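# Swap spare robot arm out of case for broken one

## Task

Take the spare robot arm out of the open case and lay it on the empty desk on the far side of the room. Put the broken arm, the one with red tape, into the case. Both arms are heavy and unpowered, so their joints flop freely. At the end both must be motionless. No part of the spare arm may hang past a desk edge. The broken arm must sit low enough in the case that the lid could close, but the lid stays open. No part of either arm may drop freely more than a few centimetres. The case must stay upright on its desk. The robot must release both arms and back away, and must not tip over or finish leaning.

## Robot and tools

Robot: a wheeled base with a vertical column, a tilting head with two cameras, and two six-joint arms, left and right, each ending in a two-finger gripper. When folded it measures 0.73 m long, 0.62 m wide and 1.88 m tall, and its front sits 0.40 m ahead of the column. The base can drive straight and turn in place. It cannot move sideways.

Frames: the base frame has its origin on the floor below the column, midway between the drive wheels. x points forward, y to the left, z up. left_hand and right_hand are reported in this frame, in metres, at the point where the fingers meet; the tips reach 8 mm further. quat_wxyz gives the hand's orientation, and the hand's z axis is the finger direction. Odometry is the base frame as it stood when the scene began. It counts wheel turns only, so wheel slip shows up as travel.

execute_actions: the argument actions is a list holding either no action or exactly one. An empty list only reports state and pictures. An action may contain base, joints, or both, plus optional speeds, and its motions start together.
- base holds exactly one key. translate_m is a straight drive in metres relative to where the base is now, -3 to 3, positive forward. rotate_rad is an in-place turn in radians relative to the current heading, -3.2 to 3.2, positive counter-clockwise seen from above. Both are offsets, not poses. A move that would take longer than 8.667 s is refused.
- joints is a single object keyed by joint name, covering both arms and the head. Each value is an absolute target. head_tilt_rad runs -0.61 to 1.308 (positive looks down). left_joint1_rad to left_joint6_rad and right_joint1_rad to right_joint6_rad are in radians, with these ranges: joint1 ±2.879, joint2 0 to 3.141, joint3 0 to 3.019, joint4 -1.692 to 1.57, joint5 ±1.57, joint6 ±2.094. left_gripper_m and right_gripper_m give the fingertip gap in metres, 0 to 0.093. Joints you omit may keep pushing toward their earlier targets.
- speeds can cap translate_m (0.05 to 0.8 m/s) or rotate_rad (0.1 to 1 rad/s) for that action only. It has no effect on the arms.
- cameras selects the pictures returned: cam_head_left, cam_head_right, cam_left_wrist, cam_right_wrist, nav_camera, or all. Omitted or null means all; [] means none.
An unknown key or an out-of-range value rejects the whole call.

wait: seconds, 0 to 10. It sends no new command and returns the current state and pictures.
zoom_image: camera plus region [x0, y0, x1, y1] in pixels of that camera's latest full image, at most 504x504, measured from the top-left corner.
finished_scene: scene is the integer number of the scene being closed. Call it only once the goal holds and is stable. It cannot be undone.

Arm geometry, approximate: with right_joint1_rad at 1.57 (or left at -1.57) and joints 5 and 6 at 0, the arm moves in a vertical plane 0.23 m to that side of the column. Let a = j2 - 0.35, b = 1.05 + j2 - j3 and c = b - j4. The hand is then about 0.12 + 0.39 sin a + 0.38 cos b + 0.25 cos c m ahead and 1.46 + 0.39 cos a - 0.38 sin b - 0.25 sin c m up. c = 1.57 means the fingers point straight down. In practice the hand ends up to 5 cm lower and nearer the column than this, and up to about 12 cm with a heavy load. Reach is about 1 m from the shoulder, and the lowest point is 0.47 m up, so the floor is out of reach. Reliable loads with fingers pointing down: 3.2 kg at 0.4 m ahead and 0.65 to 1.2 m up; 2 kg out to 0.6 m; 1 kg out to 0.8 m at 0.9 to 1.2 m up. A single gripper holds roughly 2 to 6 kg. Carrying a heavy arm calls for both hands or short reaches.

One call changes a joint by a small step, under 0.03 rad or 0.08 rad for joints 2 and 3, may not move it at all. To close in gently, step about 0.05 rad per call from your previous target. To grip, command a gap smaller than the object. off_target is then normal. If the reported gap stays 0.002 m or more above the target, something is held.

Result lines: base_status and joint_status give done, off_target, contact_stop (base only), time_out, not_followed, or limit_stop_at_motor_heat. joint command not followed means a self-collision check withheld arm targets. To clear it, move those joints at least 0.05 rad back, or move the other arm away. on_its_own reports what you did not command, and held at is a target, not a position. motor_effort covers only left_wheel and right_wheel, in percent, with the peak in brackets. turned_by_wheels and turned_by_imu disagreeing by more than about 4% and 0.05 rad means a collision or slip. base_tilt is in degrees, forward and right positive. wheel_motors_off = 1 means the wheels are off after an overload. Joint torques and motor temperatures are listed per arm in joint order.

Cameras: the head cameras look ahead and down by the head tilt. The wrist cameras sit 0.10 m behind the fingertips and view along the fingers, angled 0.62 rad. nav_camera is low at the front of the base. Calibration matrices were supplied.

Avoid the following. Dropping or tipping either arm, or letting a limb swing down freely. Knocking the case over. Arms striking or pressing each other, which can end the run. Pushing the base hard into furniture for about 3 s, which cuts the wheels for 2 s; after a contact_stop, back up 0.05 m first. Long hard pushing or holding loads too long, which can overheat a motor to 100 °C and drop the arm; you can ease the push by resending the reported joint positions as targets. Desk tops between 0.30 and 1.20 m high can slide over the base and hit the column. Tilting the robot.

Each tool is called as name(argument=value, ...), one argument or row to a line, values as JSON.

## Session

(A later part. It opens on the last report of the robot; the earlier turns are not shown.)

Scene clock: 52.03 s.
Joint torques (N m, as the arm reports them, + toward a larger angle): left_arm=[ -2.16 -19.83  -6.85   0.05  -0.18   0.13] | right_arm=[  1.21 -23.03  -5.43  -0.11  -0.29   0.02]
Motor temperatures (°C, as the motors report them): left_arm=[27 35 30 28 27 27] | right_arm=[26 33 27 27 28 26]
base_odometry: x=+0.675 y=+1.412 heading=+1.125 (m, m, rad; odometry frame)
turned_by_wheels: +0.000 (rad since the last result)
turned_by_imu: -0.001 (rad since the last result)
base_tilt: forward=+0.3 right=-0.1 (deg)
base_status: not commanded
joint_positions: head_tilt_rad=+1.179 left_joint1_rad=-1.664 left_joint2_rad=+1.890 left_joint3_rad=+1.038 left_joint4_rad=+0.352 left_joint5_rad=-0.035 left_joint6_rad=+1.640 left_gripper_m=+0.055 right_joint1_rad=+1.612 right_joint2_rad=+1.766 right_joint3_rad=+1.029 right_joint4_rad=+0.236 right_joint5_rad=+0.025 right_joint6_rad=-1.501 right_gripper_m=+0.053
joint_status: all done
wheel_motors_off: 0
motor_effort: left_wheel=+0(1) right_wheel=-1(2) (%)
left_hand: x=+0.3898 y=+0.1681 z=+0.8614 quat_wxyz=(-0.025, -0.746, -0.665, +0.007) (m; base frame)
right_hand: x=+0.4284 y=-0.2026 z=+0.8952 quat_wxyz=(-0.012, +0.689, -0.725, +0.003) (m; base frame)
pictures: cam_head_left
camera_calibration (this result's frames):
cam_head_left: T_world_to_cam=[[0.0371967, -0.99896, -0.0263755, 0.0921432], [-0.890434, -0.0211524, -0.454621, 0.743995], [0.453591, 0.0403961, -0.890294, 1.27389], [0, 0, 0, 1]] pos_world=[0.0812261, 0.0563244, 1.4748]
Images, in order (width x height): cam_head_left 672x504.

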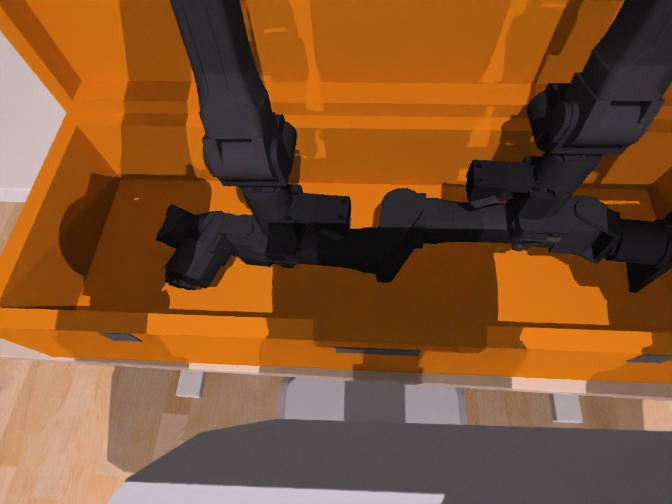

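execute_actions(
  actions=[
    {"joints": {"left_joint1_rad": -1.671, "left_joint2_rad": 1.688, "left_joint3_rad": 0.876, "left_joint4_rad": 0.336, "left_joint5_rad": -0.041, "left_joint6_rad": 1.645, "right_joint1_rad": 1.626, "right_joint2_rad": 1.554, "right_joint3_rad": 0.908, "right_joint4_rad": 0.205, "right_joint5_rad": 0.031, "right_joint6_rad": -1.49}},
  ],
  cameras=["cam_head_left"],
)

Scene clock: 53.77 s.
Joint torques (N m, as the arm reports them, + toward a larger angle): left_arm=[ -2.3  -20.93  -7.07  -0.38  -0.22   0.16] | right_arm=[  0.98 -23.38  -4.56  -0.38  -0.19  -0.02]
Motor temperatures (°C, as the motors report them): left_arm=[27 35 30 28 27 27] | right_arm=[26 33 27 27 28 26]
base_odometry: x=+0.675 y=+1.412 heading=+1.125 (m, m, rad; odometry frame)
turned_by_wheels: +0.000 (rad since the last result)
turned_by_imu: -0.001 (rad since the last result)
base_tilt: forward=+0.3 right=-0.1 (deg)
base_status: not commanded
joint_positions: head_tilt_rad=+1.179 left_joint1_rad=-1.664 left_joint2_rad=+1.794 left_joint3_rad=+0.928 left_joint4_rad=+0.346 left_joint5_rad=-0.033 left_joint6_rad=+1.638 left_gripper_m=+0.055 right_joint1_rad=+1.622 right_joint2_rad=+1.666 right_joint3_rad=+0.930 right_joint4_rad=+0.214 right_joint5_rad=+0.031 right_joint6_rad=-1.495 right_gripper_m=+0.053
joint_status: all done
wheel_motors_off: 0
motor_effort: left_wheel=+0(1) right_wheel=-1(3) (%)
left_hand: x=+0.3769 y=+0.1715 z=+0.8997 quat_wxyz=(-0.019, -0.746, -0.666, +0.015) (m; base frame)
right_hand: x=+0.4161 y=-0.1988 z=+0.9331 quat_wxyz=(-0.005, +0.689, -0.725, -0.004) (m; base frame)
pictures: cam_head_left
camera_calibration (this result's frames):
cam_head_left: T_world_to_cam=[[0.0371967, -0.99896, -0.0263755, 0.0921432], [-0.890434, -0.0211524, -0.454621, 0.743995], [0.45359, 0.0403961, -0.890294, 1.27389], [0, 0, 0, 1]] pos_world=[0.0812261, 0.0563244, 1.4748]
Images, in order (width x height): cam_head_left 672x504.

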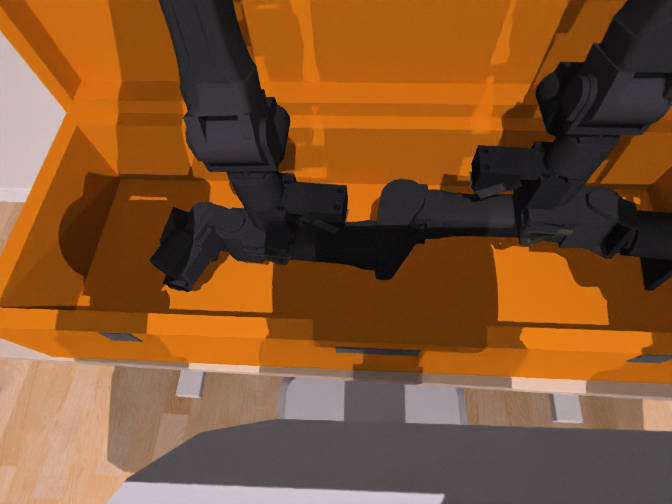

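execute_actions(
  actions=[
    {"joints": {"left_joint1_rad": -1.671, "left_joint2_rad": 1.545, "left_joint3_rad": 0.774, "left_joint4_rad": 0.302, "left_joint5_rad": -0.041, "left_joint6_rad": 1.645, "right_joint1_rad": 1.639, "right_joint2_rad": 1.424, "right_joint3_rad": 0.834, "right_joint4_rad": 0.155, "right_joint5_rad": 0.042, "right_joint6_rad": -1.483}},
  ],
  cameras=["cam_head_left"],
)

Scene clock: 55.50 s.
Joint torques (N m, as the arm reports them, + toward a larger angle): left_arm=[ -2.08 -21.62  -7.13  -0.22  -0.18   0.23] | right_arm=[  0.76 -23.73  -3.62  -0.15  -0.2    0.05]
Motor temperatures (°C, as the motors report them): left_arm=[27 35 30 28 27 27] | right_arm=[26 34 27 27 28 26]
base_odometry: x=+0.675 y=+1.412 heading=+1.125 (m, m, rad; odometry frame)
turned_by_wheels: +0.000 (rad since the last result)
turned_by_imu: -0.001 (rad since the last result)
base_tilt: forward=+0.3 right=+0.0 (deg)
base_status: not commanded
joint_positions: head_tilt_rad=+1.179 left_joint1_rad=-1.665 left_joint2_rad=+1.660 left_joint3_rad=+0.829 left_joint4_rad=+0.309 left_joint5_rad=-0.035 left_joint6_rad=+1.631 left_gripper_m=+0.055 right_joint1_rad=+1.635 right_joint2_rad=+1.531 right_joint3_rad=+0.849 right_joint4_rad=+0.159 right_joint5_rad=+0.042 right_joint6_rad=-1.493 right_gripper_m=+0.053
joint_status: all done
wheel_motors_off: 0
motor_effort: left_wheel=+0(1) right_wheel=-3(3) (%)
left_hand: x=+0.3799 y=+0.1745 z=+0.9459 quat_wxyz=(-0.018, -0.744, -0.668, +0.015) (m; base frame)
right_hand: x=+0.4200 y=-0.1953 z=+0.9788 quat_wxyz=(-0.005, +0.691, -0.723, -0.004) (m; base frame)
pictures: cam_head_left
camera_calibration (this result's frames):
cam_head_left: T_world_to_cam=[[0.0371967, -0.99896, -0.0263755, 0.0921432], [-0.890434, -0.0211524, -0.454621, 0.743995], [0.45359, 0.0403961, -0.890294, 1.27389], [0, 0, 0, 1]] pos_world=[0.0812261, 0.0563244, 1.4748]
Images, in order (width x height): cam_head_left 672x504.

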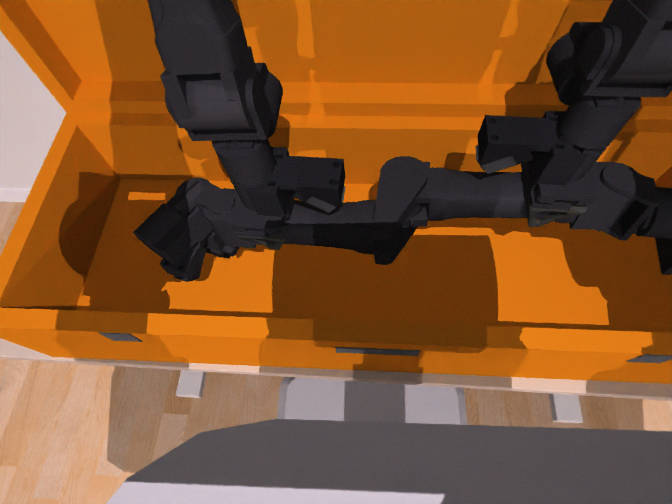

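execute_actions(
  actions=[
    {"joints": {"left_joint1_rad": -1.671, "left_joint2_rad": 1.3, "left_joint3_rad": 0.64, "left_joint4_rad": 0.208, "left_joint5_rad": -0.041, "left_joint6_rad": 1.645, "right_joint1_rad": 1.665, "right_joint2_rad": 1.178, "right_joint3_rad": 0.727, "right_joint4_rad": 0.031, "right_joint5_rad": 0.065, "right_joint6_rad": -1.47}},
  ],
  cameras=["cam_head_left"],
)

Scene clock: 58.23 s.
Joint torques (N m, as the arm reports them, + toward a larger angle): left_arm=[ -1.21 -20.2   -4.69   0.05  -0.05   0.27] | right_arm=[  0.99 -21.67  -1.1    0.34  -0.24   0.08]
Motor temperatures (°C, as the motors report them): left_arm=[27 36 30 28 27 27] | right_arm=[26 34 27 27 28 26]
base_odometry: x=+0.675 y=+1.412 heading=+1.125 (m, m, rad; odometry frame)
turned_by_wheels: +0.000 (rad since the last result)
turned_by_imu: -0.001 (rad since the last result)
base_tilt: forward=+0.3 right=-0.1 (deg)
base_status: not commanded
joint_positions: head_tilt_rad=+1.179 left_joint1_rad=-1.666 left_joint2_rad=+1.404 left_joint3_rad=+0.678 left_joint4_rad=+0.208 left_joint5_rad=-0.038 left_joint6_rad=+1.627 left_gripper_m=+0.055 right_joint1_rad=+1.665 right_joint2_rad=+1.284 right_joint3_rad=+0.732 right_joint4_rad=+0.026 right_joint5_rad=+0.065 right_joint6_rad=-1.483 right_gripper_m=+0.053
joint_status: all done
wheel_motors_off: 0
motor_effort: left_wheel=+0(3) right_wheel=-1(2) (%)
left_hand: x=+0.3830 y=+0.1810 z=+1.0266 quat_wxyz=(-0.019, -0.743, -0.669, +0.013) (m; base frame)
right_hand: x=+0.4219 y=-0.1880 z=+1.0576 quat_wxyz=(-0.005, +0.692, -0.721, -0.006) (m; base frame)
pictures: cam_head_left
camera_calibration (this result's frames):
cam_head_left: T_world_to_cam=[[0.0371967, -0.99896, -0.0263755, 0.0921432], [-0.890434, -0.0211524, -0.454621, 0.743995], [0.453591, 0.0403961, -0.890294, 1.27389], [0, 0, 0, 1]] pos_world=[0.0812261, 0.0563244, 1.4748]
Images, in order (width x height): cam_head_left 672x504.

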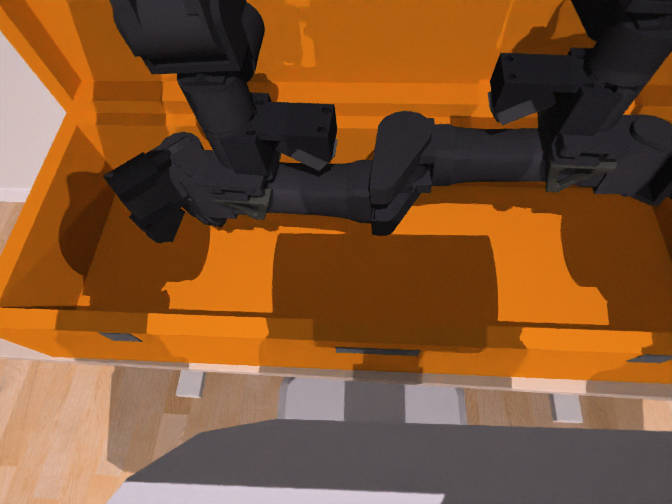

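execute_actions(
  actions=[
    {"joints": {"left_joint1_rad": -1.703, "left_joint2_rad": 0.945, "left_joint3_rad": 0.553, "left_joint4_rad": -0.026, "left_joint5_rad": -0.067, "left_joint6_rad": 1.62, "right_joint1_rad": 1.7, "right_joint2_rad": 0.837, "right_joint3_rad": 0.668, "right_joint4_rad": -0.215, "right_joint5_rad": 0.091, "right_joint6_rad": -1.463}},
  ],
  cameras=["cam_head_left"],
)

Scene clock: 61.40 s.
Joint torques (N m, as the arm reports them, + toward a larger angle): left_arm=[ -1.17 -17.75   1.07   0.03  -0.19   0.22] | right_arm=[  0.98 -19.68   4.92   0.38  -0.2    0.06]
Motor temperatures (°C, as the motors report them): left_arm=[27 36 30 28 27 27] | right_arm=[26 34 27 27 28 26]
base_odometry: x=+0.675 y=+1.412 heading=+1.125 (m, m, rad; odometry frame)
turned_by_wheels: +0.000 (rad since the last result)
turned_by_imu: -0.001 (rad since the last result)
base_tilt: forward=+0.3 right=-0.1 (deg)
base_status: not commanded
joint_positions: head_tilt_rad=+1.179 left_joint1_rad=-1.695 left_joint2_rad=+1.042 left_joint3_rad=+0.550 left_joint4_rad=-0.025 left_joint5_rad=-0.060 left_joint6_rad=+1.607 left_gripper_m=+0.055 right_joint1_rad=+1.695 right_joint2_rad=+0.935 right_joint3_rad=+0.636 right_joint4_rad=-0.221 right_joint5_rad=+0.091 right_joint6_rad=-1.473 right_gripper_m=+0.053
joint_status: all done
wheel_motors_off: 0
motor_effort: left_wheel=+0(3) right_wheel=-1(3) (%)
left_hand: x=+0.3835 y=+0.1802 z=+1.1262 quat_wxyz=(-0.020, -0.741, -0.672, +0.013) (m; base frame)
right_hand: x=+0.4230 y=-0.1877 z=+1.1599 quat_wxyz=(-0.008, +0.694, -0.720, -0.004) (m; base frame)
pictures: cam_head_left
camera_calibration (this result's frames):
cam_head_left: T_world_to_cam=[[0.0371967, -0.99896, -0.0263755, 0.0921432], [-0.890434, -0.0211524, -0.454621, 0.743995], [0.453591, 0.0403961, -0.890294, 1.27389], [0, 0, 0, 1]] pos_world=[0.0812261, 0.0563244, 1.4748]
Images, in order (width x height): cam_head_left 672x504.

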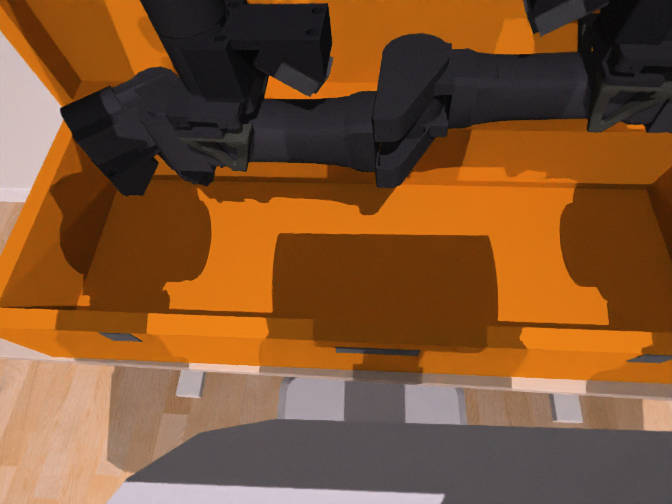

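execute_actions(
  actions=[
    {"joints": {"left_joint1_rad": -1.731, "left_joint2_rad": 0.709, "left_joint3_rad": 0.555, "left_joint4_rad": -0.232, "left_joint5_rad": -0.09, "left_joint6_rad": 1.598, "right_joint1_rad": 1.729, "right_joint2_rad": 0.64, "right_joint3_rad": 0.683, "right_joint4_rad": -0.41, "right_joint5_rad": 0.115, "right_joint6_rad": -1.455}},
  ],
  cameras=["cam_head_left"],
)

execute_actions(
  actions=[
    {"base": {"translate_m": -0.4}, "speeds": {"translate_m": 0.5}},
  ],
  cameras=["cam_head_left"],
)

Scene clock: 68.60 s.
Joint torques (N m, as the arm reports them, + toward a larger angle): left_arm=[ -0.93 -17.21   5.07  -0.14  -0.15   0.17] | right_arm=[  1.18 -20.05   8.14   0.25  -0.13   0.05]
Motor temperatures (°C, as the motors report them): left_arm=[27 36 30 28 27 27] | right_arm=[26 34 28 27 28 26]
base_odometry: x=+0.675 y=+1.412 heading=+1.125 (m, m, rad; odometry frame)
turned_by_wheels: +0.000 (rad since the last result)
turned_by_imu: -0.001 (rad since the last result)
base_tilt: forward=+0.3 right=-0.1 (deg)
base_status: not commanded
joint_positions: head_tilt_rad=+1.179 left_joint1_rad=-1.723 left_joint2_rad=+0.809 left_joint3_rad=+0.526 left_joint4_rad=-0.227 left_joint5_rad=-0.085 left_joint6_rad=+1.589 left_gripper_m=+0.055 right_joint1_rad=+1.722 right_joint2_rad=+0.739 right_joint3_rad=+0.637 right_joint4_rad=-0.413 right_joint5_rad=+0.113 right_joint6_rad=-1.465 right_gripper_m=+0.053
joint_status: all done
wheel_motors_off: 0
motor_effort: left_wheel=+1(1) right_wheel=+1(4) (%)
left_hand: x=+0.3891 y=+0.1797 z=+1.1863 quat_wxyz=(-0.023, -0.739, -0.673, +0.011) (m; base frame)
right_hand: x=+0.4287 y=-0.1873 z=+1.2196 quat_wxyz=(-0.011, +0.696, -0.718, -0.003) (m; base frame)
pictures: cam_head_left
camera_calibration (this result's frames):
cam_head_left: T_world_to_cam=[[0.0371967, -0.99896, -0.0263755, 0.0921432], [-0.890434, -0.0211524, -0.454621, 0.743995], [0.453591, 0.0403961, -0.890294, 1.27389], [0, 0, 0, 1]] pos_world=[0.0812261, 0.0563244, 1.4748]
Images, in order (width x height): cam_head_left 672x504.

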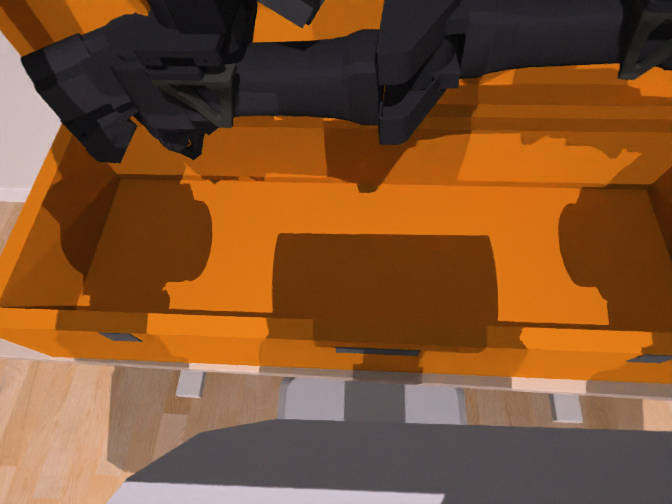

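Scene clock: 70.87 s.
Joint torques (N m, as the arm reports them, + toward a larger angle): left_arm=[ -1.16 -17.24   6.11  -0.04  -0.17   0.19] | right_arm=[  0.83 -19.22   9.34   0.37  -0.09   0.04]
Motor temperatures (°C, as the motors report them): left_arm=[27 36 30 28 27 27] | right_arm=[26 34 28 27 28 26]
base_odometry: x=+0.503 y=+1.051 heading=+1.126 (m, m, rad; odometry frame)
turned_by_wheels: +0.001 (rad since the last result)
turned_by_imu: -0.002 (rad since the last result)
base_tilt: forward=+0.3 right=-0.1 (deg)
base_status: done
joint_positions: head_tilt_rad=+1.179 left_joint1_rad=-1.724 left_joint2_rad=+0.809 left_joint3_rad=+0.512 left_joint4_rad=-0.232 left_joint5_rad=-0.083 left_joint6_rad=+1.586 left_gripper_m=+0.055 right_joint1_rad=+1.723 right_joint2_rad=+0.739 right_joint3_rad=+0.622 right_joint4_rad=-0.419 right_joint5_rad=+0.112 right_joint6_rad=-1.463 right_gripper_m=+0.053
joint_status: not commanded
wheel_motors_off: 0
motor_effort: left_wheel=+0(48) right_wheel=-2(53) (%)
left_hand: x=+0.3790 y=+0.1798 z=+1.1850 quat_wxyz=(-0.017, -0.739, -0.674, +0.018) (m; base frame)
right_hand: x=+0.4187 y=-0.1872 z=+1.2174 quat_wxyz=(-0.004, +0.696, -0.718, -0.010) (m; base frame)
pictures: cam_head_left
camera_calibration (this result's frames):
cam_head_left: T_world_to_cam=[[0.037189, -0.99896, -0.0263864, 0.0921604], [-0.890567, -0.0211524, -0.45436, 0.743599], [0.453329, 0.0403961, -0.890427, 1.27411], [0, 0, 0, 1]] pos_world=[0.081207, 0.0563244, 1.47479]
Images, in order (width x height): cam_head_left 672x504.

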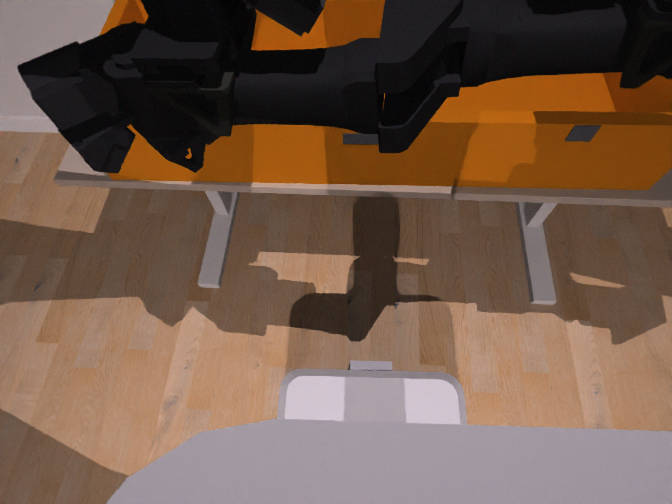

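execute_actions(
  actions=[
    {"base": {"rotate_rad": 3.02}, "joints": {"head_tilt_rad": 0.4}, "speeds": {"rotate_rad": 0.8}},
  ],
  cameras=["cam_head_left", "cam_head_right", "nav_camera"],
)

Scene clock: 76.53 s.
Joint torques (N m, as the arm reports them, + toward a larger angle): left_arm=[ -1.02 -17.13   6.1    0.05  -0.1    0.19] | right_arm=[  0.74 -18.95   9.33   0.42  -0.16   0.02]
Motor temperatures (°C, as the motors report them): left_arm=[27 36 30 28 27 27] | right_arm=[26 34 29 27 28 26]
base_odometry: x=+0.502 y=+1.051 heading=-2.138 (m, m, rad; odometry frame)
turned_by_wheels: +3.020 (rad since the last result)
turned_by_imu: +2.983 (rad since the last result)
base_tilt: forward=+0.3 right=-0.1 (deg)
base_status: done
joint_positions: head_tilt_rad=+0.419 left_joint1_rad=-1.725 left_joint2_rad=+0.809 left_joint3_rad=+0.512 left_joint4_rad=-0.232 left_joint5_rad=-0.086 left_joint6_rad=+1.585 left_gripper_m=+0.055 right_joint1_rad=+1.724 right_joint2_rad=+0.739 right_joint3_rad=+0.622 right_joint4_rad=-0.419 right_joint5_rad=+0.114 right_joint6_rad=-1.462 right_gripper_m=+0.053
joint_status: all done
wheel_motors_off: 0
motor_effort: left_wheel=+0(24) right_wheel=+0(55) (%)
left_hand: x=+0.3792 y=+0.1796 z=+1.1851 quat_wxyz=(-0.016, -0.739, -0.674, +0.017) (m; base frame)
right_hand: x=+0.4187 y=-0.1873 z=+1.2174 quat_wxyz=(-0.003, +0.696, -0.718, -0.009) (m; base frame)
pictures: cam_head_left, cam_head_right, nav_camera
camera_calibration (this result's frames):
cam_head_left: T_world_to_cam=[[0.0451307, -0.99896, 0.00651841, 0.0410898], [-0.331996, -0.0211524, -0.943044, 1.46824], [0.942201, 0.0403961, -0.332605, 0.390619], [0, 0, 0, 1]] pos_world=[0.117556, 0.0563244, 1.51427]
cam_head_right: T_world_to_cam=[[0.0316917, -0.999493, 0.00295681, -0.0470722], [-0.331247, -0.0132941, -0.94345, 1.46356], [0.943012, 0.0289202, -0.331501, 0.381254], [0, 0, 0, 1]] pos_world=[0.126766, -0.0386174, 1.50732]
Images, in order (width x height): cam_head_left 672x504, cam_head_right 672x504, nav_camera 672x504.

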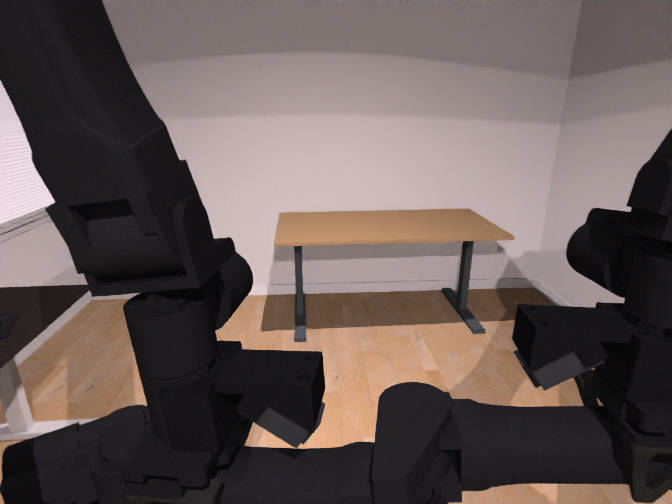

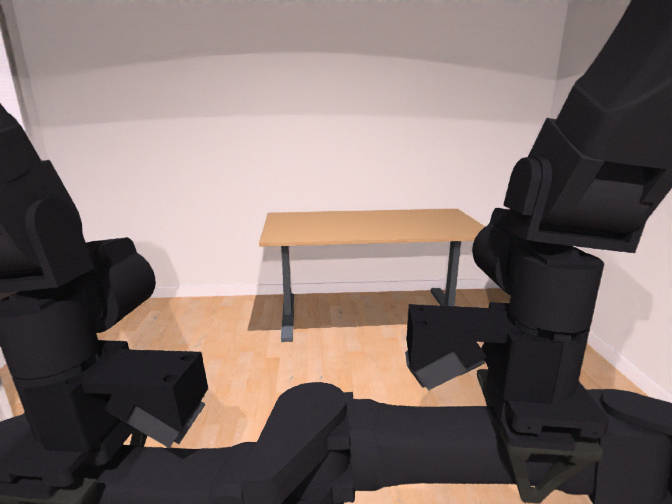

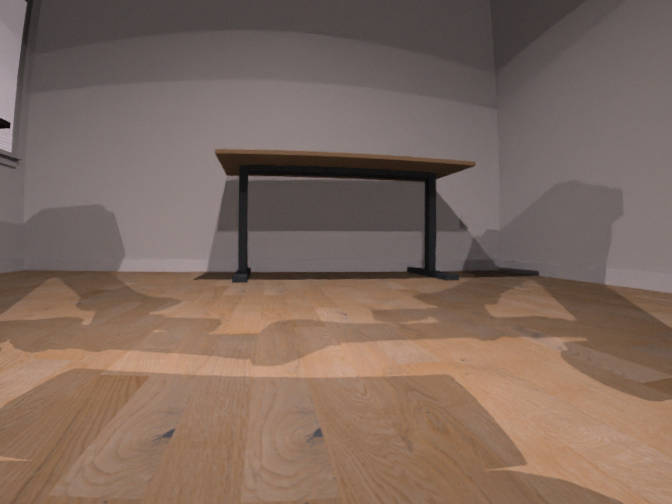

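execute_actions(
  actions=[
    {"base": {"rotate_rad": -0.113}, "joints": {"left_joint1_rad": -1.703, "left_joint2_rad": 0.96, "left_joint3_rad": 0.553, "left_joint4_rad": -0.022, "left_joint5_rad": -0.065, "left_joint6_rad": 1.61, "right_joint1_rad": 1.7, "right_joint2_rad": 0.852, "right_joint3_rad": 0.668, "right_joint4_rad": -0.21, "right_joint5_rad": 0.091, "right_joint6_rad": -1.47}, "speeds": {"rotate_rad": 0.6}},
  ],
  cameras=[],
)

execute_actions(
  actions=[
    {"base": {"translate_m": 2.1}, "joints": {"head_tilt_rad": 0.9, "left_joint1_rad": -1.671, "left_joint2_rad": 1.315, "left_joint3_rad": 0.64, "left_joint4_rad": 0.212, "left_joint5_rad": -0.04, "left_joint6_rad": 1.63, "right_joint1_rad": 1.668, "right_joint2_rad": 1.195, "right_joint3_rad": 0.724, "right_joint4_rad": 0.04, "right_joint5_rad": 0.065, "right_joint6_rad": -1.48}, "speeds": {"translate_m": 0.6}},
  ],
  cameras=["cam_head_left", "cam_head_right", "nav_camera"],
)

Scene clock: 82.30 s.
Joint torques (N m, as the arm reports them, + toward a larger angle): left_arm=[ -1.22 -18.91   0.43   0.26  -0.22   0.13] | right_arm=[  1.3  -20.     5.41   0.68  -0.4   -0.06]
Motor temperatures (°C, as the motors report them): left_arm=[27 36 30 28 27 27] | right_arm=[26 35 29 27 28 26]
base_odometry: x=+0.503 y=+1.051 heading=-2.251 (m, m, rad; odometry frame)
turned_by_wheels: -0.113 (rad since the last result)
turned_by_imu: -0.113 (rad since the last result)
base_tilt: forward=+0.3 right=-0.1 (deg)
base_status: done
joint_positions: head_tilt_rad=+0.419 left_joint1_rad=-1.699 left_joint2_rad=+1.071 left_joint3_rad=+0.552 left_joint4_rad=-0.029 left_joint5_rad=-0.056 left_joint6_rad=+1.605 left_gripper_m=+0.055 right_joint1_rad=+1.692 right_joint2_rad=+0.954 right_joint3_rad=+0.628 right_joint4_rad=-0.224 right_joint5_rad=+0.096 right_joint6_rad=-1.467 right_gripper_m=+0.053
joint_status: all done
wheel_motors_off: 0
motor_effort: left_wheel=+1(23) right_wheel=+1(25) (%)
left_hand: x=+0.3738 y=+0.1778 z=+1.1189 quat_wxyz=(-0.012, -0.741, -0.670, +0.027) (m; base frame)
right_hand: x=+0.4119 y=-0.1897 z=+1.1537 quat_wxyz=(+0.005, +0.692, -0.721, -0.011) (m; base frame)
pictures: none
No camera images: the call's "cameras" was empty. Leave "cameras" out to get every camera's image.

Scene clock: 87.57 s.
Joint torques (N m, as the arm reports them, + toward a larger angle): left_arm=[ -1.47 -20.51  -5.21   0.04  -0.17   0.17] | right_arm=[  0.86 -22.21  -1.72   0.59  -0.4   -0.01]
Motor temperatures (°C, as the motors report them): left_arm=[27 36 30 28 27 27] | right_arm=[26 35 29 27 28 26]
base_odometry: x=-0.817 y=-0.582 heading=-2.251 (m, m, rad; odometry frame)
turned_by_wheels: +0.000 (rad since the last result)
turned_by_imu: +0.004 (rad since the last result)
base_tilt: forward=+0.3 right=+0.0 (deg)
base_status: done
joint_positions: head_tilt_rad=+0.902 left_joint1_rad=-1.665 left_joint2_rad=+1.427 left_joint3_rad=+0.681 left_joint4_rad=+0.211 left_joint5_rad=-0.035 left_joint6_rad=+1.622 left_gripper_m=+0.055 right_joint1_rad=+1.667 right_joint2_rad=+1.301 right_joint3_rad=+0.732 right_joint4_rad=+0.030 right_joint5_rad=+0.070 right_joint6_rad=-1.484 right_gripper_m=+0.053
joint_status: all done
wheel_motors_off: 0
motor_effort: left_wheel=+0(48) right_wheel=-1(60) (%)
left_hand: x=+0.3750 y=+0.1810 z=+1.0205 quat_wxyz=(-0.013, -0.741, -0.671, +0.020) (m; base frame)
right_hand: x=+0.4157 y=-0.1877 z=+1.0524 quat_wxyz=(+0.001, +0.694, -0.720, -0.010) (m; base frame)
pictures: cam_head_left, cam_head_right, nav_camera
camera_calibration (this result's frames):
cam_head_left: T_world_to_cam=[[0.0429969, -0.99896, -0.0151834, 0.0746173], [-0.731936, -0.0211524, -0.681045, 1.08476], [0.680015, 0.0403961, -0.732084, 1.01892], [0, 0, 0, 1]] pos_world=[0.0978835, 0.0563244, 1.48584]
cam_head_right: T_world_to_cam=[[0.0294408, -0.999493, -0.0120974, -0.0237762], [-0.731462, -0.0132941, -0.681753, 1.08056], [0.681247, 0.0289202, -0.731482, 1.01031], [0, 0, 0, 1]] pos_world=[0.102815, -0.0386174, 1.47541]
Images, in order (width x height): cam_head_left 672x504, cam_head_right 672x504, nav_camera 672x504.

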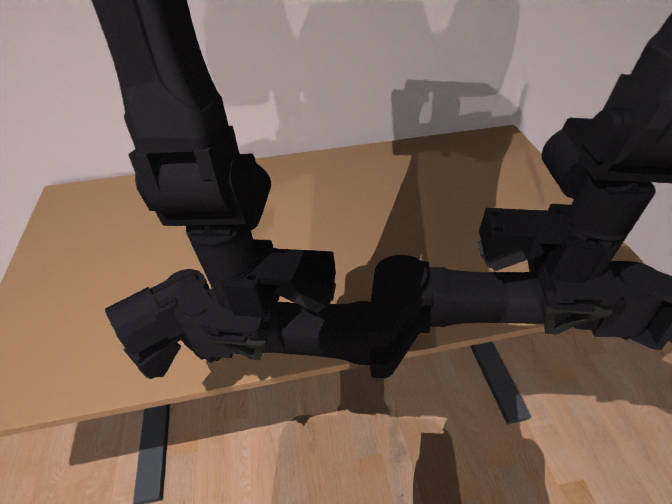

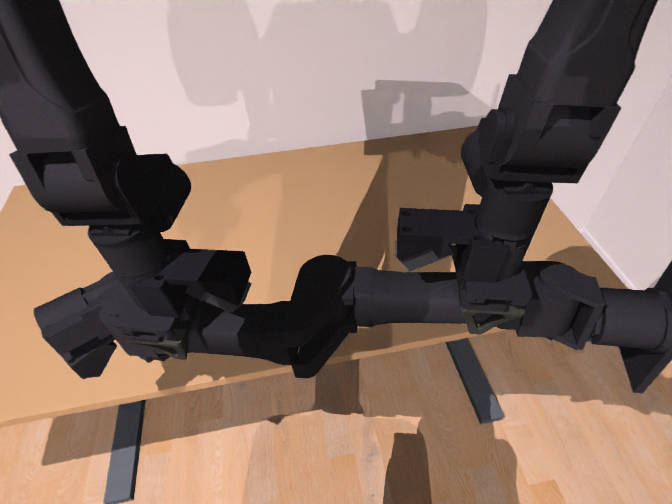

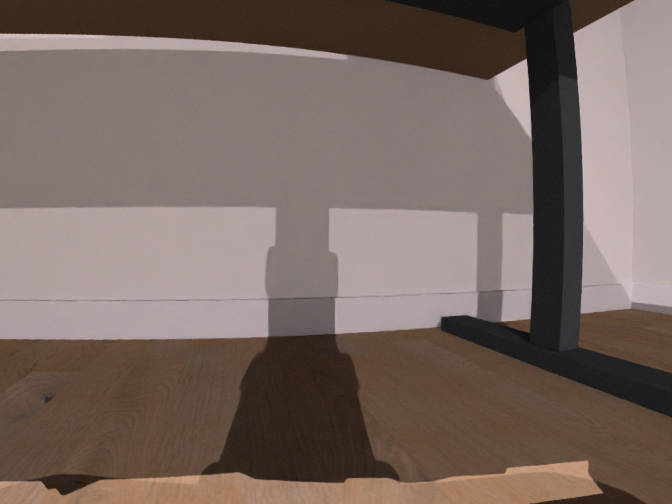

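execute_actions(
  actions=[
    {"base": {"rotate_rad": 0.239}, "joints": {"head_tilt_rad": 1.18, "left_joint1_rad": -1.587, "left_joint2_rad": 1.55, "left_joint3_rad": 0.772, "left_joint4_rad": 0.31, "left_joint5_rad": 0.033, "left_joint6_rad": 1.672, "right_joint1_rad": 1.725, "right_joint2_rad": 1.43, "right_joint3_rad": 0.832, "right_joint4_rad": 0.172, "right_joint5_rad": 0.112, "right_joint6_rad": -1.452}, "speeds": {"rotate_rad": 0.6}},
  ],
  cameras=[],
)

execute_actions(
  actions=[
    {"base": {"translate_m": 0.31}, "speeds": {"translate_m": 0.45}},
  ],
  cameras=["cam_head_left", "cam_head_right"],
)

Scene clock: 92.63 s.
Joint torques (N m, as the arm reports them, + toward a larger angle): left_arm=[ -1.11 -19.37  -5.72  -0.07  -0.11   0.1 ] | right_arm=[  1.63 -20.96  -3.07   0.55  -0.43  -0.02]
Motor temperatures (°C, as the motors report them): left_arm=[27 37 30 28 27 27] | right_arm=[26 35 28 27 28 26]
base_odometry: x=-0.817 y=-0.582 heading=-2.012 (m, m, rad; odometry frame)
turned_by_wheels: +0.238 (rad since the last result)
turned_by_imu: +0.229 (rad since the last result)
base_tilt: forward=+0.2 right=-0.1 (deg)
base_status: done
joint_positions: head_tilt_rad=+1.178 left_joint1_rad=-1.585 left_joint2_rad=+1.639 left_joint3_rad=+0.812 left_joint4_rad=+0.313 left_joint5_rad=+0.037 left_joint6_rad=+1.669 left_gripper_m=+0.055 right_joint1_rad=+1.719 right_joint2_rad=+1.518 right_joint3_rad=+0.845 right_joint4_rad=+0.162 right_joint5_rad=+0.117 right_joint6_rad=-1.454 right_gripper_m=+0.053
joint_status: all done
wheel_motors_off: 0
motor_effort: left_wheel=-2(40) right_wheel=-2(51) (%)
left_hand: x=+0.3820 y=+0.2100 z=+0.9517 quat_wxyz=(-0.021, -0.743, -0.669, +0.013) (m; base frame)
right_hand: x=+0.4226 y=-0.1592 z=+0.9860 quat_wxyz=(-0.010, +0.691, -0.722, +0.001) (m; base frame)
pictures: none
No camera images: the call's "cameras" was empty. Leave "cameras" out to get every camera's image.

Scene clock: 94.63 s.
Joint torques (N m, as the arm reports them, + toward a larger angle): left_arm=[ -0.63 -20.06  -7.05  -0.09  -0.1    0.05] | right_arm=[  2.12 -21.49  -3.83   0.73  -0.49  -0.03]
Motor temperatures (°C, as the motors report them): left_arm=[27 37 31 28 27 27] | right_arm=[26 35 28 27 28 26]
base_odometry: x=-0.950 y=-0.863 heading=-2.011 (m, m, rad; odometry frame)
turned_by_wheels: +0.001 (rad since the last result)
turned_by_imu: +0.001 (rad since the last result)
base_tilt: forward=+0.3 right=-0.1 (deg)
base_status: done
joint_positions: head_tilt_rad=+1.179 left_joint1_rad=-1.585 left_joint2_rad=+1.643 left_joint3_rad=+0.829 left_joint4_rad=+0.315 left_joint5_rad=+0.037 left_joint6_rad=+1.672 left_gripper_m=+0.055 right_joint1_rad=+1.718 right_joint2_rad=+1.518 right_joint3_rad=+0.854 right_joint4_rad=+0.162 right_joint5_rad=+0.119 right_joint6_rad=-1.452 right_gripper_m=+0.053
joint_status: not commanded
wheel_motors_off: 0
motor_effort: left_wheel=+2(48) right_wheel=-5(53) (%)
left_hand: x=+0.3908 y=+0.2094 z=+0.9488 quat_wxyz=(-0.027, -0.744, -0.667, +0.008) (m; base frame)
right_hand: x=+0.4281 y=-0.1599 z=+0.9855 quat_wxyz=(-0.012, +0.690, -0.724, +0.005) (m; base frame)
pictures: cam_head_left, cam_head_right
camera_calibration (this result's frames):
cam_head_left: T_world_to_cam=[[0.0372026, -0.99896, -0.0263672, 0.0921301], [-0.890332, -0.0211524, -0.45482, 0.744296], [0.45379, 0.0403961, -0.890193, 1.27372], [0, 0, 0, 1]] pos_world=[0.0812407, 0.0563244, 1.47481]
cam_head_right: T_world_to_cam=[[0.0250081, -0.999493, -0.0196903, -0.0118615], [-0.890069, -0.0132941, -0.455631, 0.740263], [0.455139, 0.0289202, -0.889951, 1.26566], [0, 0, 0, 1]] pos_world=[0.0831308, -0.0386174, 1.46343]
Images, in order (width x height): cam_head_left 672x504, cam_head_right 672x504.

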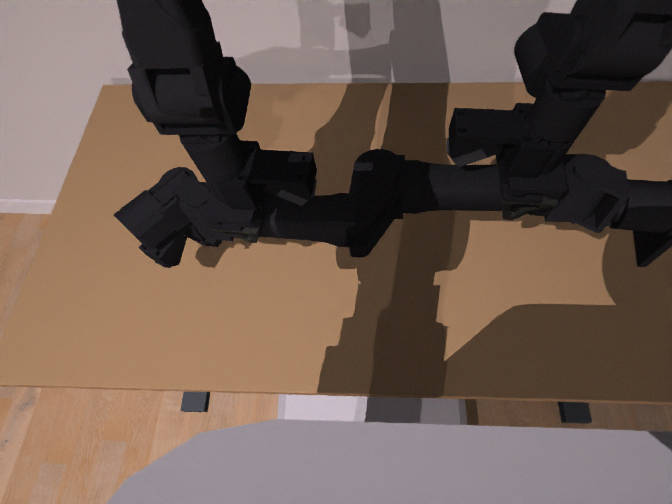

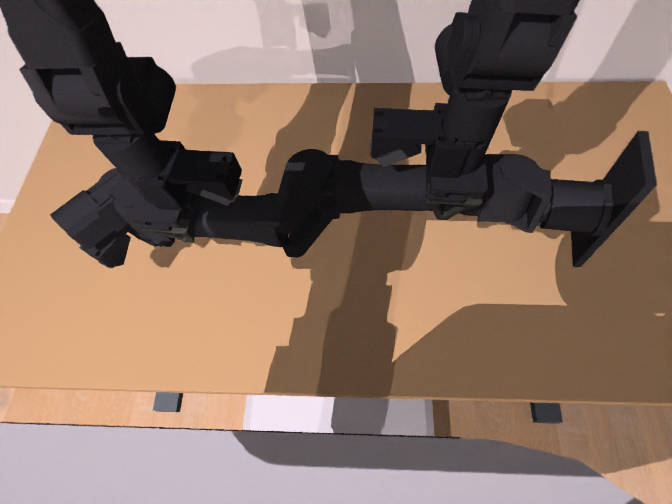

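execute_actions(
  actions=[
    {"joints": {"left_joint1_rad": -1.587, "left_joint2_rad": 1.663, "left_joint3_rad": 0.849, "left_joint4_rad": 0.328, "left_joint5_rad": 0.035, "left_joint6_rad": 1.672, "right_joint1_rad": 1.714, "right_joint2_rad": 1.556, "right_joint3_rad": 0.9, "right_joint4_rad": 0.21, "right_joint5_rad": 0.105, "right_joint6_rad": -1.457}},
  ],
  cameras=["cam_head_left"],
)

Scene clock: 97.63 s.
Joint torques (N m, as the arm reports them, + toward a larger angle): left_arm=[ -0.57 -20.23  -7.17   0.13  -0.05   0.04] | right_arm=[  2.39 -21.22  -4.22   0.66  -0.38  -0.11]
Motor temperatures (°C, as the motors report them): left_arm=[27 37 31 28 27 27] | right_arm=[26 35 28 27 28 26]
base_odometry: x=-0.950 y=-0.863 heading=-2.011 (m, m, rad; odometry frame)
turned_by_wheels: +0.000 (rad since the last result)
turned_by_imu: -0.001 (rad since the last result)
base_tilt: forward=+0.3 right=-0.1 (deg)
base_status: not commanded
joint_positions: head_tilt_rad=+1.179 left_joint1_rad=-1.585 left_joint2_rad=+1.758 left_joint3_rad=+0.901 left_joint4_rad=+0.326 left_joint5_rad=+0.038 left_joint6_rad=+1.675 left_gripper_m=+0.055 right_joint1_rad=+1.707 right_joint2_rad=+1.639 right_joint3_rad=+0.919 right_joint4_rad=+0.193 right_joint5_rad=+0.110 right_joint6_rad=-1.452 right_gripper_m=+0.053
joint_status: all done
wheel_motors_off: 0
motor_effort: left_wheel=+4(4) right_wheel=-2(4) (%)
left_hand: x=+0.3771 y=+0.2091 z=+0.9105 quat_wxyz=(-0.016, -0.745, -0.667, +0.020) (m; base frame)
right_hand: x=+0.4167 y=-0.1605 z=+0.9450 quat_wxyz=(-0.003, +0.689, -0.725, -0.003) (m; base frame)
pictures: cam_head_left
camera_calibration (this result's frames):
cam_head_left: T_world_to_cam=[[0.0372026, -0.99896, -0.0263672, 0.0921301], [-0.890332, -0.0211524, -0.45482, 0.744296], [0.453789, 0.0403961, -0.890193, 1.27372], [0, 0, 0, 1]] pos_world=[0.0812407, 0.0563244, 1.47481]
Images, in order (width x height): cam_head_left 672x504.

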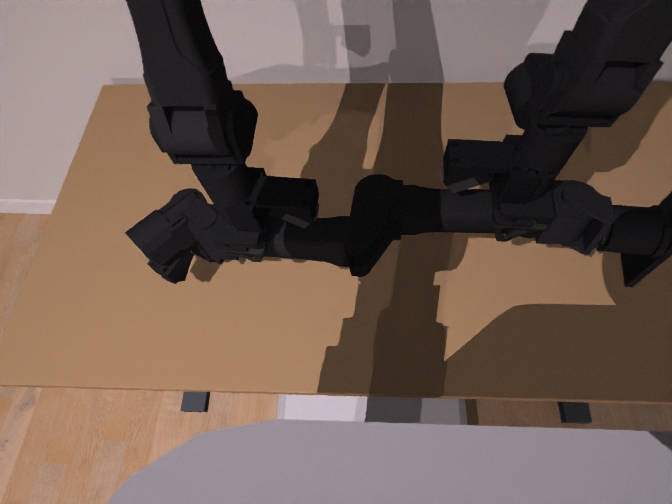

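execute_actions(
  actions=[
    {"joints": {"left_joint1_rad": -1.587, "left_joint2_rad": 1.722, "left_joint3_rad": 0.902, "left_joint4_rad": 0.336, "left_joint5_rad": 0.035, "left_joint6_rad": 1.674, "right_joint1_rad": 1.708, "right_joint2_rad": 1.626, "right_joint3_rad": 0.954, "right_joint4_rad": 0.227, "right_joint5_rad": 0.1, "right_joint6_rad": -1.458}},
  ],
  cameras=["cam_head_left"],
)

Scene clock: 99.27 s.
Joint torques (N m, as the arm reports them, + toward a larger angle): left_arm=[ -0.57 -17.62  -5.57   0.33   0.45   0.05] | right_arm=[  2.43 -20.53  -5.01   0.83  -0.13  -0.03]
Motor temperatures (°C, as the motors report them): left_arm=[27 37 31 28 27 27] | right_arm=[26 35 28 27 28 26]
base_odometry: x=-0.950 y=-0.863 heading=-2.011 (m, m, rad; odometry frame)
turned_by_wheels: +0.000 (rad since the last result)
turned_by_imu: -0.001 (rad since the last result)
base_tilt: forward=+0.3 right=+0.0 (deg)
base_status: not commanded
joint_positions: head_tilt_rad=+1.179 left_joint1_rad=-1.585 left_joint2_rad=+1.782 left_joint3_rad=+0.936 left_joint4_rad=+0.329 left_joint5_rad=+0.022 left_joint6_rad=+1.675 left_gripper_m=+0.055 right_joint1_rad=+1.702 right_joint2_rad=+1.699 right_joint3_rad=+0.979 right_joint4_rad=+0.212 right_joint5_rad=+0.098 right_joint6_rad=-1.459 right_gripper_m=+0.053
joint_status: all done
wheel_motors_off: 0
motor_effort: left_wheel=+4(4) right_wheel=-5(3) (%)
left_hand: x=+0.3856 y=+0.2119 z=+0.8999 quat_wxyz=(-0.015, -0.745, -0.667, +0.009) (m; base frame)
right_hand: x=+0.4272 y=-0.1585 z=+0.9224 quat_wxyz=(-0.012, +0.690, -0.724, +0.000) (m; base frame)
pictures: cam_head_left
camera_calibration (this result's frames):
cam_head_left: T_world_to_cam=[[0.0372026, -0.99896, -0.0263672, 0.0921301], [-0.890332, -0.0211524, -0.45482, 0.744296], [0.45379, 0.0403961, -0.890193, 1.27372], [0, 0, 0, 1]] pos_world=[0.0812407, 0.0563244, 1.47481]
Images, in order (width x height): cam_head_left 672x504.

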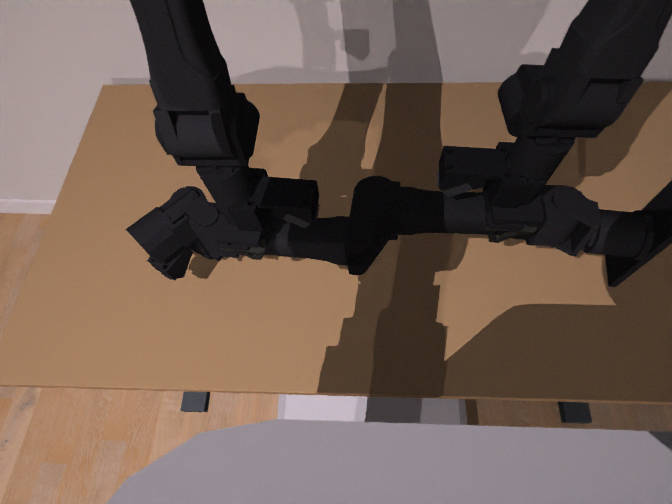

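execute_actions(
  actions=[
    {"joints": {"left_joint1_rad": -1.69, "left_joint2_rad": 1.755, "left_joint3_rad": 0.928, "left_joint4_rad": 0.34, "left_joint5_rad": -0.052, "left_joint6_rad": 1.624, "right_joint1_rad": 1.606, "right_joint2_rad": 1.63, "right_joint3_rad": 0.952, "right_joint4_rad": 0.228, "right_joint5_rad": 0.013, "right_joint6_rad": -1.508}},
  ],
  cameras=["cam_head_left"],
)

Scene clock: 104.80 s.
Joint torques (N m, as the arm reports them, + toward a larger angle): left_arm=[ -1.47 -17.28  -5.17   0.42   0.19   0.25] | right_arm=[  1.45 -20.49  -4.88   0.69  -0.07   0.17]
Motor temperatures (°C, as the motors report them): left_arm=[27 37 31 28 27 27] | right_arm=[26 35 28 27 28 26]
base_odometry: x=-0.950 y=-0.863 heading=-2.011 (m, m, rad; odometry frame)
turned_by_wheels: +0.000 (rad since the last result)
turned_by_imu: -0.001 (rad since the last result)
base_tilt: forward=+0.3 right=-0.1 (deg)
base_status: not commanded
joint_positions: head_tilt_rad=+1.179 left_joint1_rad=-1.693 left_joint2_rad=+1.816 left_joint3_rad=+0.958 left_joint4_rad=+0.331 left_joint5_rad=-0.056 left_joint6_rad=+1.607 left_gripper_m=+0.054 right_joint1_rad=+1.592 right_joint2_rad=+1.704 right_joint3_rad=+0.979 right_joint4_rad=+0.215 right_joint5_rad=+0.010 right_joint6_rad=-1.529 right_gripper_m=+0.053
joint_status: all done
wheel_motors_off: 0
motor_effort: left_wheel=+4(5) right_wheel=-3(6) (%)
left_hand: x=+0.3784 y=+0.1561 z=+0.8918 quat_wxyz=(-0.017, -0.740, -0.672, +0.018) (m; base frame)
right_hand: x=+0.4266 y=-0.2138 z=+0.9176 quat_wxyz=(-0.008, +0.696, -0.718, +0.002) (m; base frame)
pictures: cam_head_left
camera_calibration (this result's frames):
cam_head_left: T_world_to_cam=[[0.0372026, -0.99896, -0.0263672, 0.0921301], [-0.890332, -0.0211524, -0.45482, 0.744296], [0.453789, 0.0403961, -0.890193, 1.27372], [0, 0, 0, 1]] pos_world=[0.0812407, 0.0563244, 1.47481]
Images, in order (width x height): cam_head_left 672x504.

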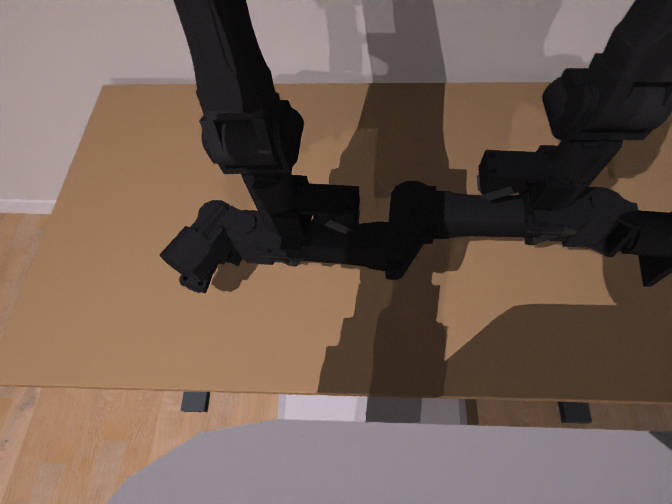

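execute_actions(
  actions=[
    {"joints": {"left_joint1_rad": -1.775, "left_joint2_rad": 1.82, "left_joint3_rad": 0.992, "left_joint4_rad": 0.345, "left_joint5_rad": -0.122, "left_joint6_rad": 1.58, "right_joint1_rad": 1.522, "right_joint2_rad": 1.68, "right_joint3_rad": 0.988, "right_joint4_rad": 0.238, "right_joint5_rad": -0.057, "right_joint6_rad": -1.552}},
  ],
  cameras=["cam_head_left"],
)

Scene clock: 106.90 s.
Joint torques (N m, as the arm reports them, + toward a larger angle): left_arm=[ -4.23 -17.07  -4.86   0.59   0.16   0.17] | right_arm=[ -0.25 -20.38  -5.53   0.15  -0.15   0.07]
Motor temperatures (°C, as the motors report them): left_arm=[27 37 31 28 27 27] | right_arm=[26 35 28 27 28 26]
base_odometry: x=-0.950 y=-0.863 heading=-2.011 (m, m, rad; odometry frame)
turned_by_wheels: +0.000 (rad since the last result)
turned_by_imu: -0.001 (rad since the last result)
base_tilt: forward=+0.3 right=-0.1 (deg)
base_status: not commanded
joint_positions: head_tilt_rad=+1.179 left_joint1_rad=-1.762 left_joint2_rad=+1.877 left_joint3_rad=+1.019 left_joint4_rad=+0.333 left_joint5_rad=-0.125 left_joint6_rad=+1.571 left_gripper_m=+0.054 right_joint1_rad=+1.517 right_joint2_rad=+1.758 right_joint3_rad=+1.018 right_joint4_rad=+0.233 right_joint5_rad=-0.059 right_joint6_rad=-1.566 right_gripper_m=+0.053
joint_status: all done
wheel_motors_off: 0
motor_effort: left_wheel=+4(6) right_wheel=-3(3) (%)
left_hand: x=+0.3781 y=+0.1197 z=+0.8732 quat_wxyz=(-0.016, -0.740, -0.672, +0.013) (m; base frame)
right_hand: x=+0.4257 y=-0.2505 z=+0.8988 quat_wxyz=(-0.010, +0.696, -0.718, +0.002) (m; base frame)
pictures: cam_head_left
camera_calibration (this result's frames):
cam_head_left: T_world_to_cam=[[0.0372026, -0.99896, -0.0263672, 0.0921301], [-0.890332, -0.0211524, -0.45482, 0.744296], [0.45379, 0.0403961, -0.890193, 1.27372], [0, 0, 0, 1]] pos_world=[0.0812407, 0.0563244, 1.47481]
Images, in order (width x height): cam_head_left 672x504.

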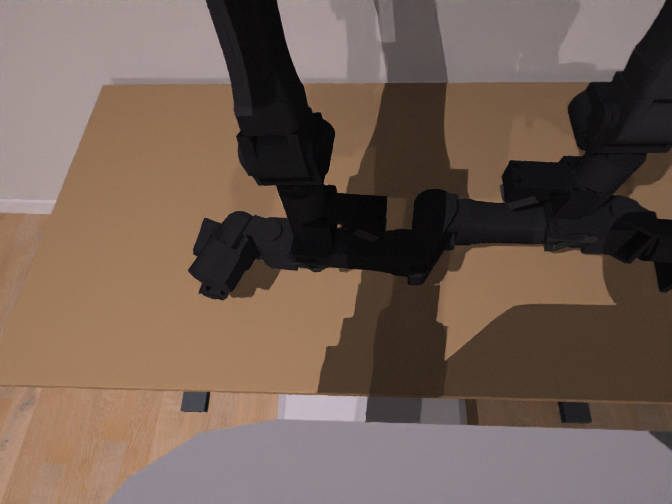

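execute_actions(
  actions=[
    {"joints": {"left_joint1_rad": -1.77, "left_joint2_rad": 1.885, "left_joint3_rad": 1.056, "left_joint4_rad": 0.345, "left_joint5_rad": -0.118, "left_joint6_rad": 1.582, "right_joint1_rad": 1.52, "right_joint2_rad": 1.746, "right_joint3_rad": 1.043, "right_joint4_rad": 0.244, "right_joint5_rad": -0.057, "right_joint6_rad": -1.555}},
  ],
  cameras=["cam_head_left"],
)

Scene clock: 108.73 s.
Joint torques (N m, as the arm reports them, + toward a larger angle): left_arm=[ -4.64 -17.79  -5.75   0.39  -0.13   0.15] | right_arm=[ -0.41 -20.23  -5.82   0.39  -0.37   0.04]
Motor temperatures (°C, as the motors report them): left_arm=[27 37 31 28 27 27] | right_arm=[26 35 28 27 28 26]
base_odometry: x=-0.950 y=-0.863 heading=-2.011 (m, m, rad; odometry frame)
turned_by_wheels: +0.000 (rad since the last result)
turned_by_imu: -0.001 (rad since the last result)
base_tilt: forward=+0.3 right=-0.1 (deg)
base_status: not commanded
joint_positions: head_tilt_rad=+1.179 left_joint1_rad=-1.754 left_joint2_rad=+1.950 left_joint3_rad=+1.094 left_joint4_rad=+0.337 left_joint5_rad=-0.112 left_joint6_rad=+1.577 left_gripper_m=+0.054 right_joint1_rad=+1.518 right_joint2_rad=+1.820 right_joint3_rad=+1.076 right_joint4_rad=+0.238 right_joint5_rad=-0.053 right_joint6_rad=-1.564 right_gripper_m=+0.053
joint_status: all done
wheel_motors_off: 0
motor_effort: left_wheel=+4(4) right_wheel=-1(5) (%)
left_hand: x=+0.3804 y=+0.1178 z=+0.8446 quat_wxyz=(-0.020, -0.740, -0.672, +0.013) (m; base frame)
right_hand: x=+0.4272 y=-0.2523 z=+0.8756 quat_wxyz=(-0.009, +0.696, -0.718, +0.004) (m; base frame)
pictures: cam_head_left
camera_calibration (this result's frames):
cam_head_left: T_world_to_cam=[[0.0372026, -0.99896, -0.0263672, 0.0921301], [-0.890332, -0.0211524, -0.45482, 0.744296], [0.45379, 0.0403961, -0.890193, 1.27372], [0, 0, 0, 1]] pos_world=[0.0812407, 0.0563244, 1.47481]
Images, in order (width x height): cam_head_left 672x504.

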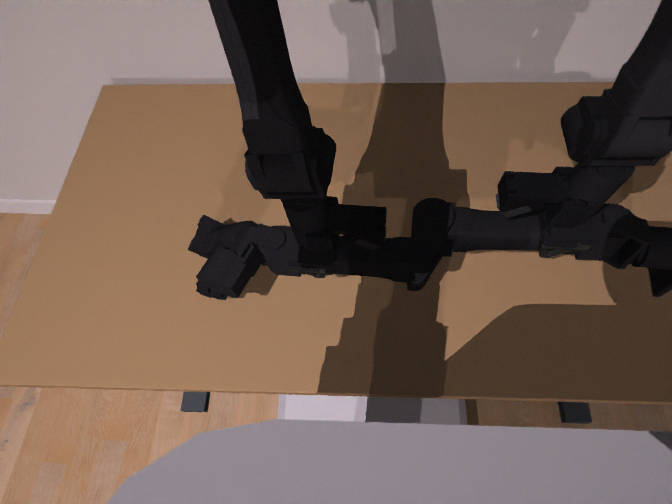

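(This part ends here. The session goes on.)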